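## Task

Put wheels onto the blue rod in this exact sequence: a small wheel, a second small wheel, then a large wheel. Afterwards set the blue rod down gently and leave the other rod with no wheels on it. Once any wheel is on the rod, neither that wheel nor the rod may strike the table or any part that is not on the rod; that is a failure. Release everything and move the grippers away at the end. The result counts only if it stays in place without the robot holding it.

## Robot and tools

Robot: two arms, left_arm and right_arm, each ending in a two-finger gripper. Both are described in one scene frame. Its origin sits on the table top midway between the arms, +x points out across the table, +z points up, and left_arm is on the +y side. The names are only labels and do not mean a side of any image. Scene-frame bases: left_arm at (-0.037, +0.362, +0.395), right_arm at (-0.004, -0.316, +0.395); both are tilted. Any mounting plates and the metal frame behind the arms are fixed obstacles.

Gripper axes: the fingers point along the gripper's +z and close along its y. end_effector_position is the point between the finger pads, roughly 1 cm short of the fingertips. Joint limits in rad, base to hand: waist -2.618 to 3.054, shoulder 0.000 to 3.142, elbow 0.000 to 3.142, wrist pitch -1.571 to 1.571, wrist yaw -1.571 to 1.571, wrist roll -2.094 to 2.094.

Row layout, shared by execute_actions and move: one flat list of 16 numbers covering both arms. The first 8 are left_arm: x, y, z, qw, qx, qy, qz, opening. The next 8 are right_arm in the same order. x, y, z are an absolute target for end_effector_position in metres in the scene frame. The quaternion is an absolute target orientation with w first, also in the scene frame. Opening runs from -1 (closed) to +1 (fully open, 0.094 m) and is a setting, not an offset. Every row must include both arms, even if only one should move.

execute_actions(actions): a list of actions. Each action is a list of up to 15 rows; each row is applied for one control step of 1/30 s, and if fewer than 15 rows are given the last is repeated until 15 steps pass. An action is rejected for both arms if any target lies more than 0.6 m from that gripper's current position along any of the gripper's own axes. If the first action fails that check, or any action is malformed, nothing in the call runs. An empty list simply returns the current state and images.

move(target, speed, blocking): target is one 16-number row as above (absolute poses). Each gripper travels a straight line toward its pose; both paths finish together and last 0.5 to 10 s, cutting off at 10 s. speed is the top path speed in m/s, 0.002 to 0.5, default 0.25; rotation is capped at twice that value in rad/s. The opening is sent when the move starts. Paths do not avoid obstacles or the other arm. blocking=false returns after 0.5 s while motion continues; then use wait(0) to check, and other moves or execute_actions are rejected until a result shows it ended (or you call stop). The extra "move:" line reports how it ended: done, off_target, moving, held or fault; limits=paced means the commanded pose was clipped, limits=held means a safety check blocked some steps (the arm may then jump faster than speed). If only one arm is named, the other finished at its pose. Each gripper's distance from its pose is also given.

wait(seconds): 0 to 10; lets the simulation run with both arms holding their last command, returning early if a running move ends. stop(): brakes a running move; fingers keep moving. zoom_image(camera, region): a closer look at part of a camera's latest image; region is [x0, y0, x1, y1] in pixels from the top-left, at most 504 by 504. Cameras: cam_head_left (896x504), cam_head_right (896x504), cam_left_wrist (504x504), cam_right_wrist (504x504). show_instructions(): shows the reference image(s) for the scene. read_manual(section): licence texts, section "licences". finished_scene(scene): ends the current scene, given by its number; irreversible, and its result tells whether the goal was met and gives the next task.

Controller behaviour: each step the commanded pose is clipped to within 70 mm and 16 degrees of the measured pose, then solved by damped inverse kinematics with position given priority over orientation. Distant targets may need several actions, and an arm only ever reaches its last clipped pose. Expect arrivals to miss by a centimetre or more, usually too low. The "Hand target" lines show where each gripper is being driven now. A "pose unreachable" line means the clearance check altered or blocked that arm's command. Printed hand positions can be inaccurate, especially at long reach. To hold an orientation, resend the same quaternion each row rather than copying a drifted reported one. To keep an arm still, keep resending its last reported full pose and the desired opening.

Grasping: grip_measured is the measured finger opening on the same -1 to +1 scale. To hold something, command an opening below it; about 0.03 lower grips firmly, smaller gaps grip lighter. Pads push with roughly 50 to 62 N at most, less on very thin parts, with a brief spike on first contact. Readings may be off by about 1 mm.

Cautions: do not drop or knock anything off the table, and once a wheel is on a rod keep rod and wheels from hitting the table or loose parts. Approach slowly near contact; faster moves and targets set deeper past the contact push harder. Keep the arms from colliding or pressing on each other. Holding loads heats motors: a MOTOR HOT warning appears from 75 °C, at 90 °C that arm halts for 10 s, and at 100 °C the arm goes limp and falls; fault stops appear as FAULT lines. Before finishing, open the grippers and pull both clear so the assembly rests on its own.

Each tool is called after "Call:" as name(argument=value, ...) on one line, values as JSON.

Reference images:

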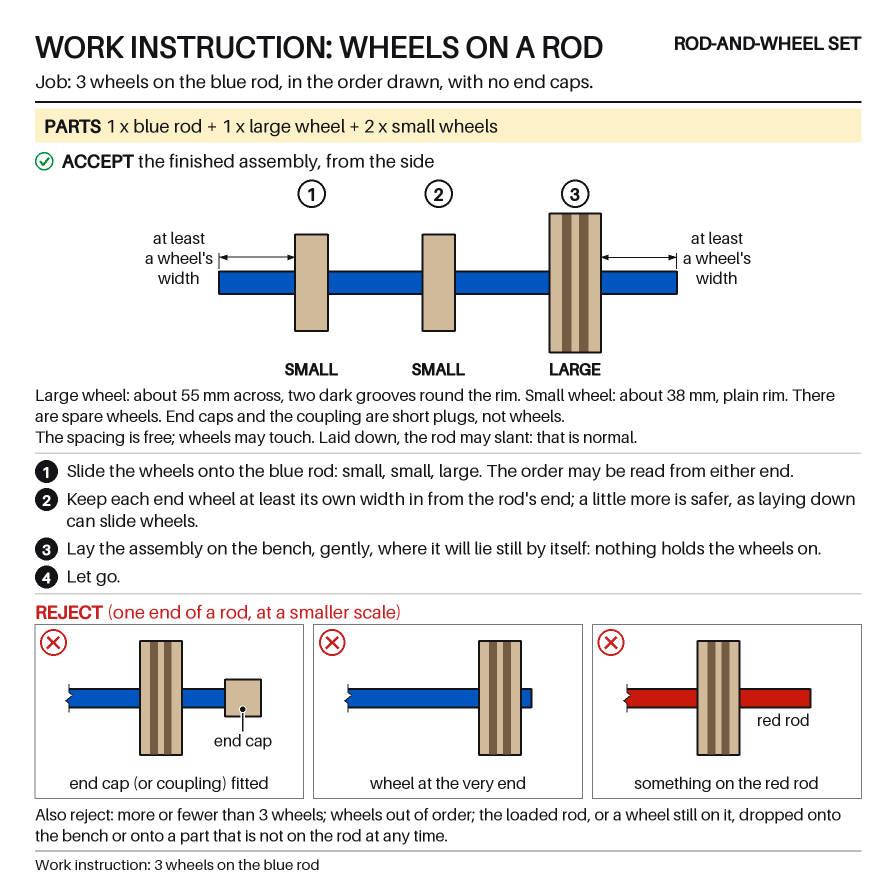

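## Session

Call:
execute_actions(actions=[])

Scene clock: 0.00 s.
left_arm: end_effector_position=(+0.1859, +0.0897, +0.1049) grip_measured=-0.984 end_effector_quat_wxyz=(+0.043, +0.362, +0.929, +0.067) | right_arm: end_effector_position=(+0.6810, -0.2168, +0.2528) grip_measured=+1.000 end_effector_quat_wxyz=(-0.045, +0.739, +0.501, +0.448)
Joint positions: left_arm=[-0.678  2.562  1.123  0.391 -1.022  0.265  0.001] | right_arm=[ 0.34   2.081  1.847  0.002 -0.035  1.68   0.094]
Joint velocities: left_arm=[ 0.002 -0.017  0.002  0.007 -0.037 -0.022  0.001] | right_arm=[-0.002  0.017  0.007 -0.037  0.007 -0.037  0.   ]
Joint torques (N m, as the arm reports them, + toward a larger angle): no reading
Motor temperatures (°C, as the motors report them): left_arm=[27 26 29 29 30 29] | right_arm=[27 28 30 27 30 28]
Hand target (left_arm): +0.187, +0.084, +0.110; +0.050, +0.364, +0.928, +0.062
Hand target (right_arm): +0.684, -0.211, +0.264; -0.048, +0.732, +0.502, +0.458

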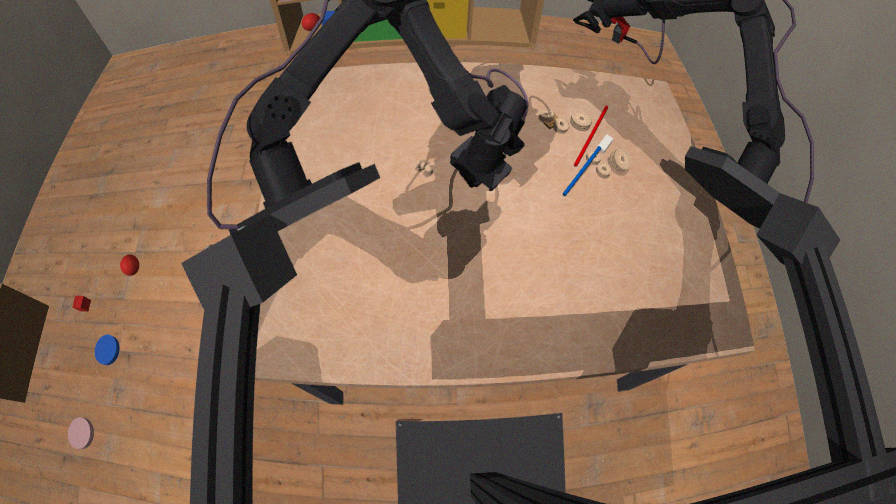

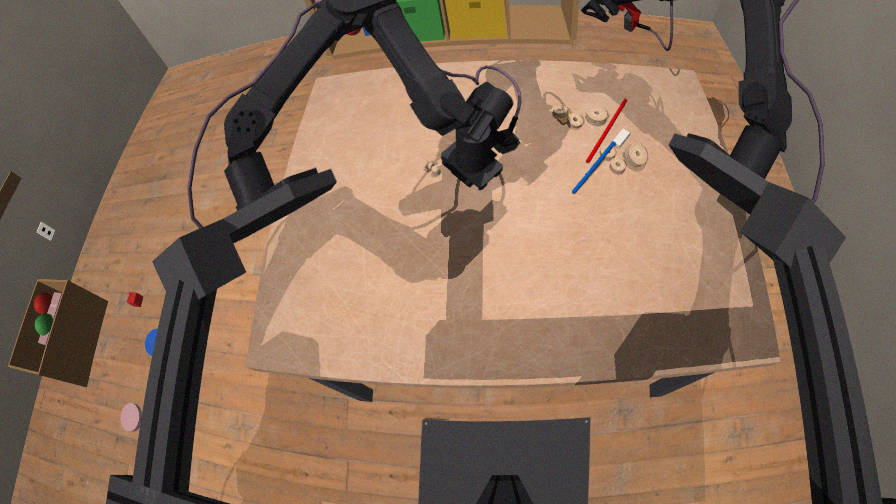

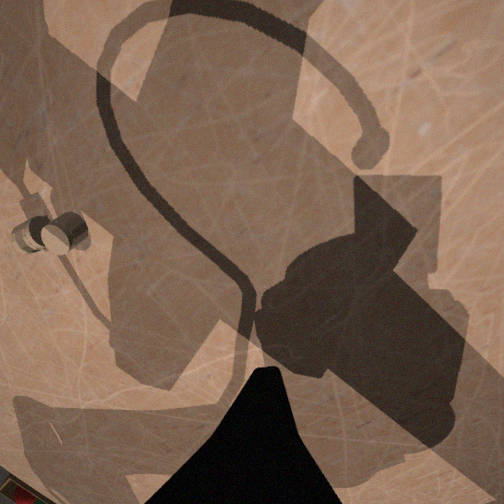

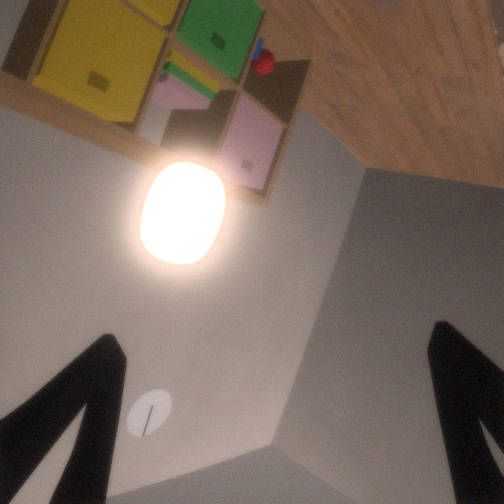

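Call:
zoom_image(camera="cam_head_left", region=[520, 80, 660, 210])

Call:
zoom_image(camera="cam_head_right", region=[530, 80, 670, 210])

Region (520, 80, 660, 210) of cam_head_left's 896x504 image, scaled by 3.600, with more detail than that image has; it fills the top 468 rows of this view, and the rest is white.

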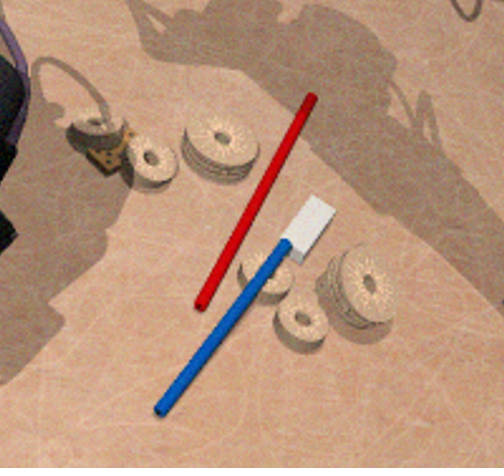

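Region (530, 80, 670, 210) of cam_head_right's 896x504 image, scaled by 3.600, with more detail than that image has; it fills the top 468 rows of this view, and the rest is white.

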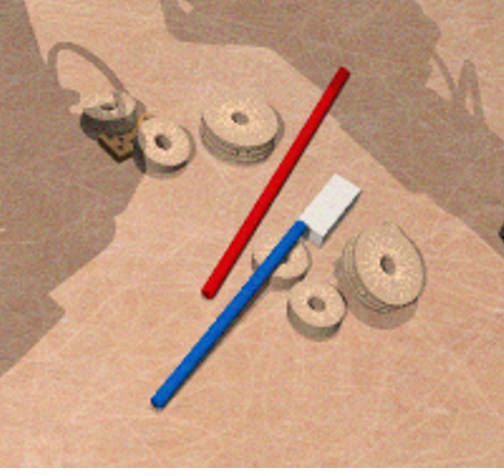

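Call:
move(target=[0.2,0.25,0.2,0,0.362,0.93,0,1, 0.27,-0.15,0.16,0,0.355,0.935,0,1])

Scene clock: 4.47 s.
left_arm: end_effector_position=(+0.2096, +0.2494, +0.1967) grip_measured=+1.000 end_effector_quat_wxyz=(+0.003, +0.355, +0.935, +0.007) | right_arm: end_effector_position=(+0.2713, -0.1621, +0.1588) grip_measured=+1.000 end_effector_quat_wxyz=(-0.010, +0.360, +0.933, +0.001)
Joint positions: left_arm=[-0.525  1.694  0.53   0.166 -0.819  0.365  0.094] | right_arm=[0.621 2.128 0.846 0.16  0.84  1.04  0.094]
Joint velocities: left_arm=[-0.002 -0.017 -0.007 -0.081 -0.022  0.037  0.   ] | right_arm=[ 0.017  0.012  0.002  0.051 -0.066  0.022  0.   ]
Joint torques (N m, as the arm reports them, + toward a larger angle): left_arm=[-4.12 -6.16 -1.01  0.06  0.11  0.06] | right_arm=[ 7.24 -4.96  0.1   0.04  0.18 -0.05]
Motor temperatures (°C, as the motors report them): left_arm=[27 27 29 29 30 29] | right_arm=[27 28 30 27 30 28]
Hand target (left_arm): +0.203, +0.251, +0.199; -0.001, +0.363, +0.932, +0.000
Hand target (right_arm): +0.268, -0.158, +0.163; -0.002, +0.352, +0.936, +0.001
Off the commanded pose (left_arm): 0.010 m, 1 deg.
Off the commanded pose (right_arm): 0.012 m, 1 deg.
move: off_target (right_arm)
camera_calibration (this result's frames):
cam_left_wrist: T_world_to_cam=[[-0.753539, -0.653402, -0.0724289, 0.33516], [-0.602863, 0.642878, 0.472508, -0.090171], [-0.262175, 0.399718, -0.878345, 0.228502], [0, 0, 0, 1]] pos_world=[0.258103, 0.185627, 0.267585]
cam_right_wrist: T_world_to_cam=[[-0.738013, -0.673647, -0.0391854, 0.102727], [-0.530402, 0.543223, 0.650833, 0.157806], [-0.417145, 0.501107, -0.758209, 0.416328], [0, 0, 0, 1]] pos_world=[0.333184, -0.225147, 0.216984]

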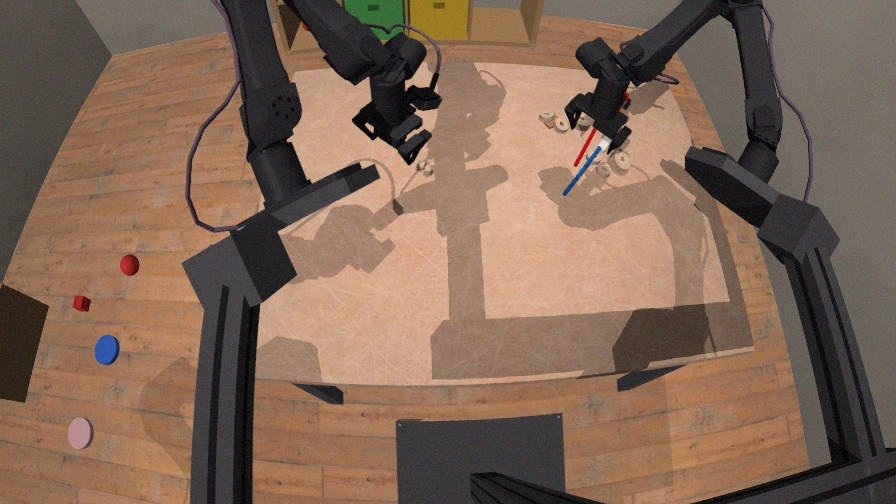

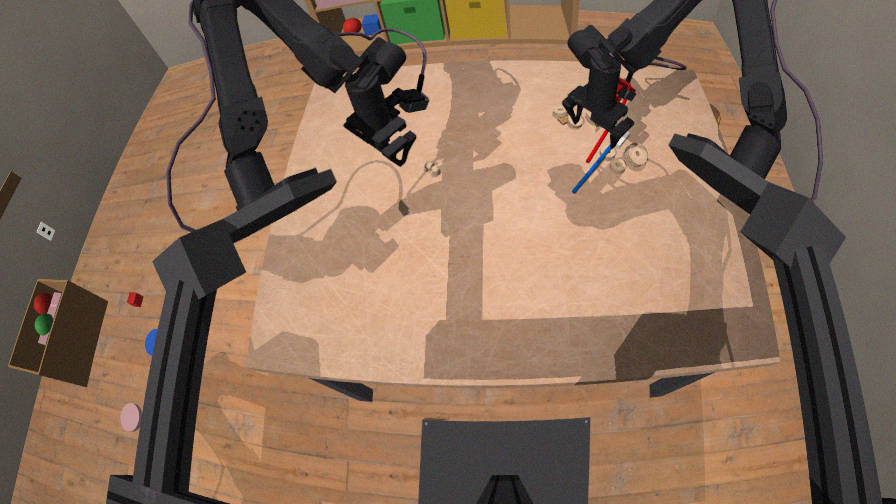

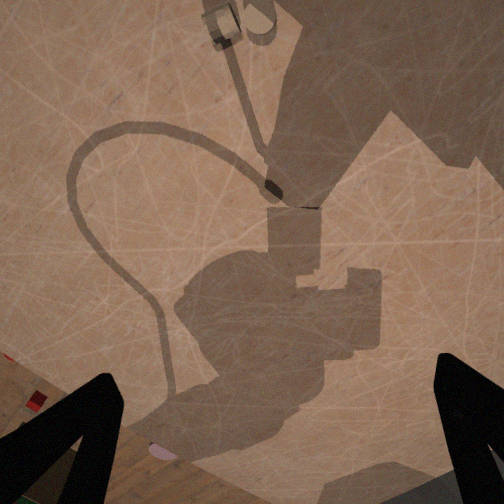

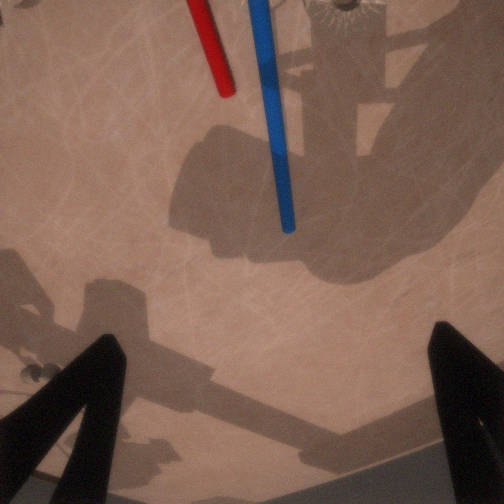

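Call:
move(target=[0.2,0.25,0.2,0,0.362,0.93,0,1, 0.275,-0.157,0.05,0,0.334,0.943,0,-0.3], speed=0.15)

Scene clock: 6.03 s.
left_arm: end_effector_position=(+0.2094, +0.2494, +0.1967) grip_measured=+1.000 end_effector_quat_wxyz=(+0.003, +0.355, +0.935, +0.007) | right_arm: end_effector_position=(+0.2688, -0.1622, +0.0522) grip_measured=-0.298 end_effector_quat_wxyz=(-0.009, +0.333, +0.943, -0.008)
Joint positions: left_arm=[-0.525  1.694  0.53   0.165 -0.819  0.365  0.094] | right_arm=[0.401 2.447 1.017 0.488 0.742 0.722 0.033]
Joint velocities: left_arm=[-0.007 -0.002  0.017 -0.037 -0.022 -0.007  0.   ] | right_arm=[ 0.002 -0.012 -0.002  0.037  0.022 -0.007 -0.   ]
Joint torques (N m, as the arm reports them, + toward a larger angle): left_arm=[-4.78 -5.95 -1.68  0.12  0.04 -0.05] | right_arm=[ 6.56 -4.87  0.84  0.04 -0.04 -0.05]
Motor temperatures (°C, as the motors report them): left_arm=[27 27 29 29 30 29] | right_arm=[28 28 30 27 30 28]
Hand target (left_arm): +0.200, +0.250, +0.200; -0.000, +0.363, +0.932, +0.000
Hand target (right_arm): +0.275, -0.156, +0.051; -0.001, +0.334, +0.942, +0.000
Off the commanded pose (left_arm): 0.010 m, 1 deg.
Off the commanded pose (right_arm): 0.008 m, 1 deg.
move: done
camera_calibration (this result's frames):
cam_left_wrist: T_world_to_cam=[[-0.754391, -0.652495, -0.0717221, 0.33481], [-0.60167, 0.643638, 0.472995, -0.0908525], [-0.262464, 0.399976, -0.878141, 0.22839], [0, 0, 0, 1]] pos_world=[0.257858, 0.185587, 0.267545]
cam_right_wrist: T_world_to_cam=[[-0.698195, -0.715489, -0.0244893, 0.0783908], [-0.557799, 0.522237, 0.64508, 0.230233], [-0.448758, 0.464052, -0.763722, 0.337303], [0, 0, 0, 1]] pos_world=[0.334523, -0.220674, 0.111007]

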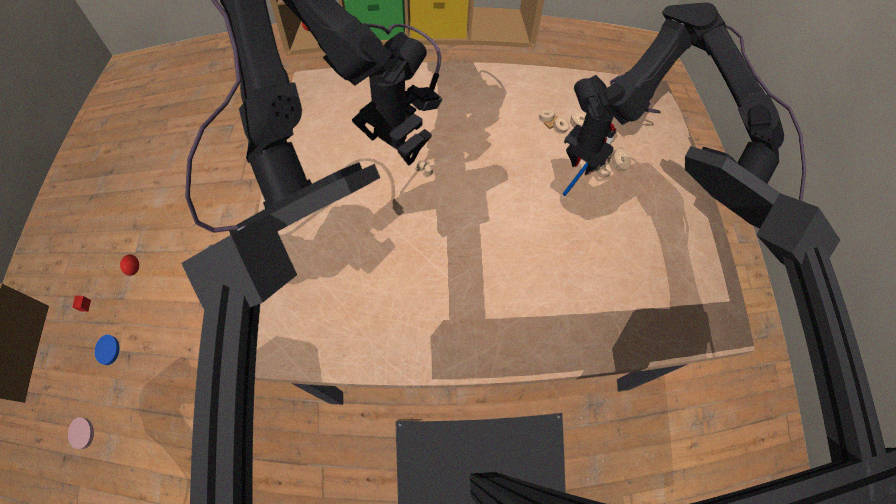

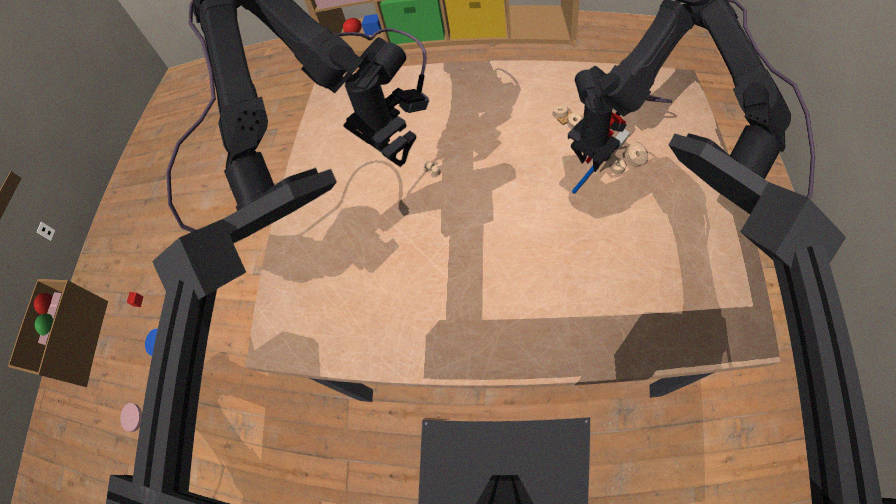

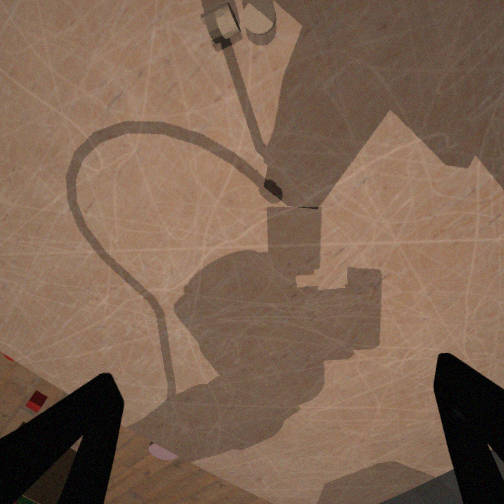

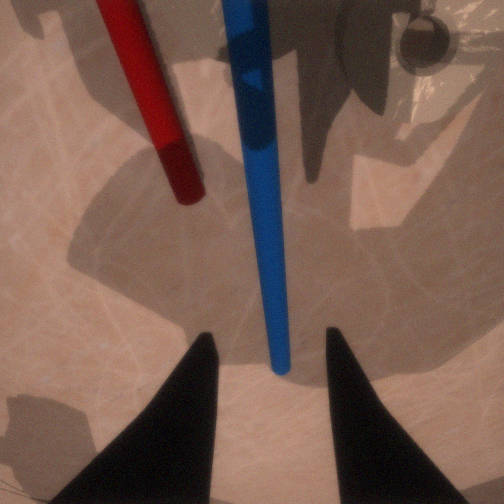

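Call:
move(target=[0.2,0.25,0.2,0,0.362,0.93,0,1, 0.275,-0.157,0.012,0,0.334,0.943,0,-0.5], speed=0.05)

Call:
move(target=[0.2,0.25,0.2,0,0.362,0.93,0,1, 0.275,-0.157,0.012,0,0.334,0.943,0,-0.9])

Scene clock: 7.33 s.
left_arm: end_effector_position=(+0.2094, +0.2494, +0.1967) grip_measured=+1.000 end_effector_quat_wxyz=(+0.003, +0.355, +0.935, +0.007) | right_arm: end_effector_position=(+0.2713, -0.1612, +0.0149) grip_measured=-0.498 end_effector_quat_wxyz=(-0.006, +0.333, +0.943, -0.006)
Joint positions: left_arm=[-0.525  1.694  0.53   0.165 -0.819  0.365  0.094] | right_arm=[0.336 2.557 1.121 0.548 0.7   0.648 0.024]
Joint velocities: left_arm=[-0.007 -0.007  0.007 -0.022  0.007 -0.051  0.   ] | right_arm=[-0.012  0.007 -0.007  0.007 -0.022  0.007  0.001]
Joint torques (N m, as the arm reports them, + toward a larger angle): left_arm=[-4.83 -5.94 -1.71  0.11  0.04 -0.05] | right_arm=[ 6.41 -4.56  0.51  0.13 -0.04 -0.02]
Motor temperatures (°C, as the motors report them): left_arm=[27 27 29 29 30 29] | right_arm=[28 28 30 27 30 28]
Hand target (left_arm): +0.200, +0.250, +0.200; -0.000, +0.363, +0.932, +0.000
Hand target (right_arm): +0.275, -0.156, +0.013; -0.000, +0.334, +0.942, +0.000
Off the commanded pose (left_arm): 0.010 m, 1 deg.
Off the commanded pose (right_arm): 0.006 m, 1 deg.
move: done
camera_calibration (this result's frames):
cam_left_wrist: T_world_to_cam=[[-0.754391, -0.652495, -0.0717221, 0.33481], [-0.60167, 0.643638, 0.472995, -0.0908525], [-0.262464, 0.399976, -0.878141, 0.22839], [0, 0, 0, 1]] pos_world=[0.257858, 0.185587, 0.267545]
cam_right_wrist: T_world_to_cam=[[-0.698242, -0.715217, -0.0303926, 0.0800124], [-0.561654, 0.521011, 0.642723, 0.25604], [-0.443851, 0.465846, -0.765496, 0.308406], [0, 0, 0, 1]] pos_world=[0.33656, -0.219843, 0.0739524]

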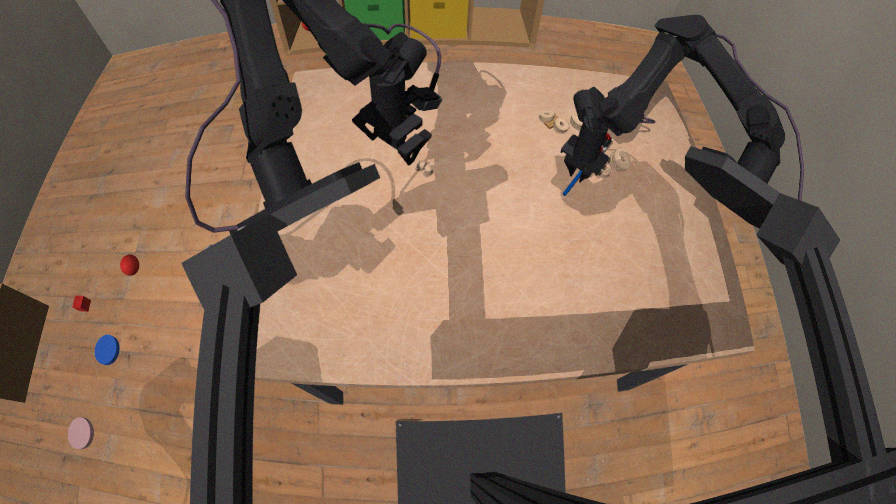

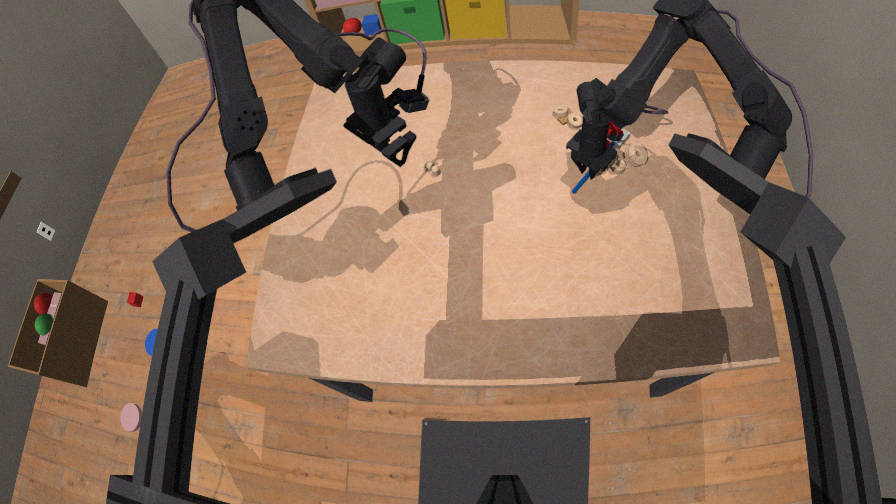

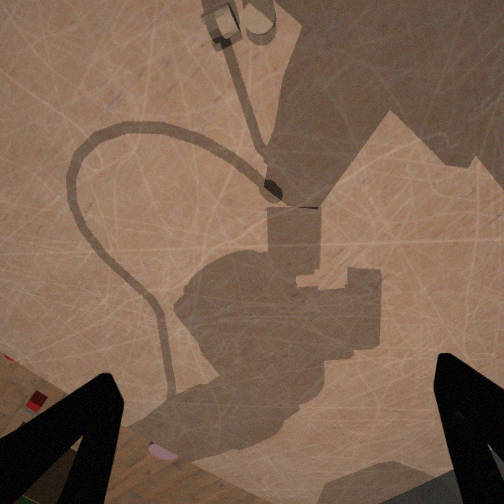

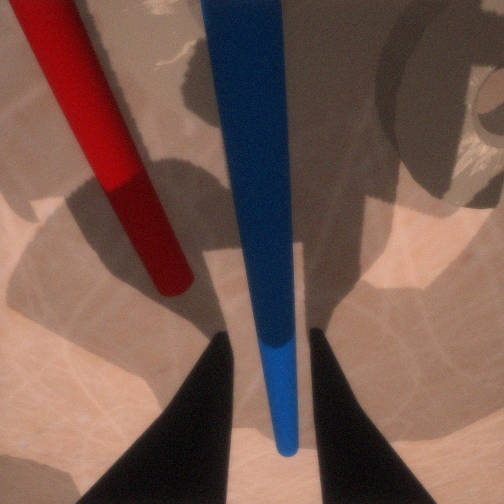

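Scene clock: 8.03 s.
left_arm: end_effector_position=(+0.2094, +0.2494, +0.1967) grip_measured=+1.000 end_effector_quat_wxyz=(+0.003, +0.355, +0.935, +0.007) | right_arm: end_effector_position=(+0.2721, -0.1610, +0.0149) grip_measured=-0.834 end_effector_quat_wxyz=(-0.005, +0.332, +0.943, -0.005)
Joint positions: left_arm=[-0.525  1.694  0.53   0.165 -0.819  0.365  0.094] | right_arm=[0.336 2.557 1.121 0.551 0.699 0.643 0.008]
Joint velocities: left_arm=[-0.017  0.027 -0.002 -0.022  0.037 -0.037  0.   ] | right_arm=[ 0.002 -0.007 -0.012  0.051 -0.022  0.022  0.   ]
Joint torques (N m, as the arm reports them, + toward a larger angle): left_arm=[-4.81 -5.91 -1.68  0.11  0.04 -0.04] | right_arm=[ 6.26 -4.62  0.45  0.06 -0.03  0.01]
Motor temperatures (°C, as the motors report them): left_arm=[27 27 29 29 30 29] | right_arm=[28 28 30 27 30 28]
Hand target (left_arm): +0.200, +0.250, +0.200; -0.000, +0.363, +0.932, +0.000
Hand target (right_arm): +0.275, -0.157, +0.012; +0.000, +0.334, +0.943, -0.000
Off the commanded pose (left_arm): 0.010 m, 1 deg.
Off the commanded pose (right_arm): 0.006 m, 1 deg.
move: done
camera_calibration (this result's frames):
cam_left_wrist: T_world_to_cam=[[-0.754391, -0.652495, -0.0717221, 0.33481], [-0.60167, 0.643638, 0.472995, -0.0908525], [-0.262464, 0.399976, -0.878141, 0.22839], [0, 0, 0, 1]] pos_world=[0.257858, 0.185587, 0.267545]
cam_right_wrist: T_world_to_cam=[[-0.69663, -0.716648, -0.0334989, 0.0801224], [-0.564652, 0.51888, 0.641819, 0.256855], [-0.442576, 0.466026, -0.766124, 0.308326], [0, 0, 0, 1]] pos_world=[0.337307, -0.219545, 0.0740457]

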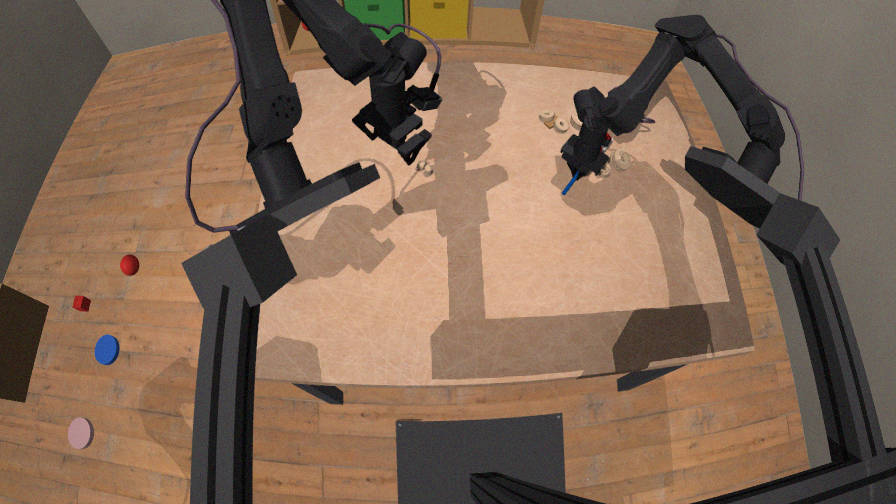

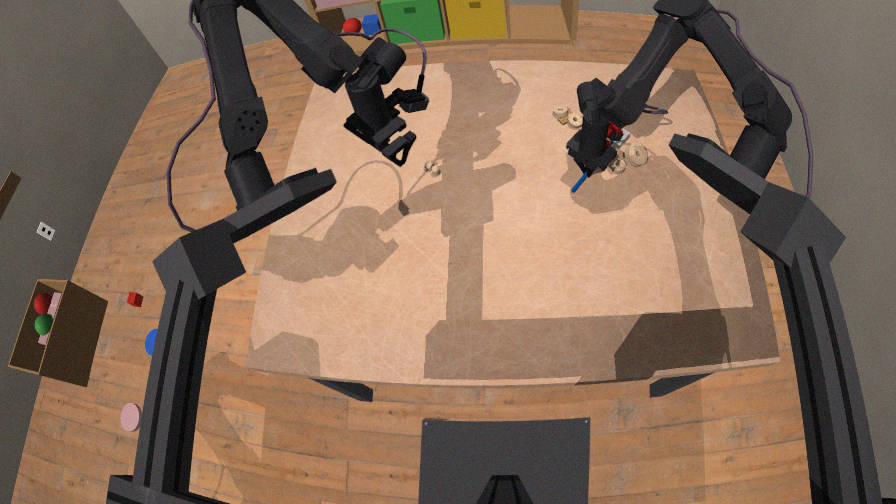

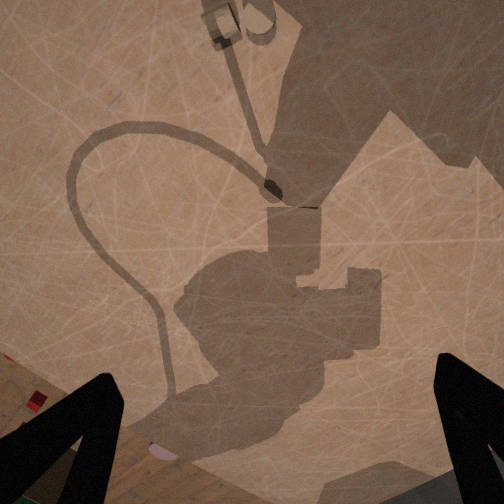

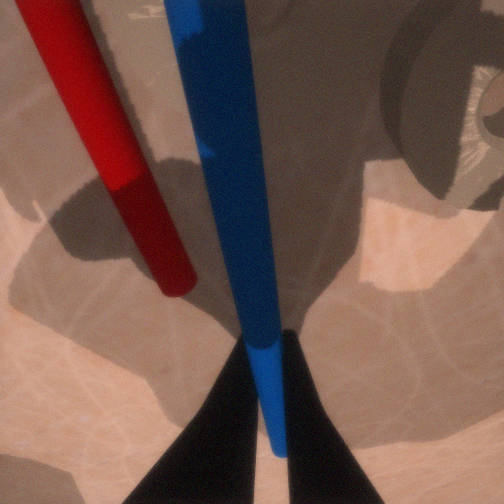

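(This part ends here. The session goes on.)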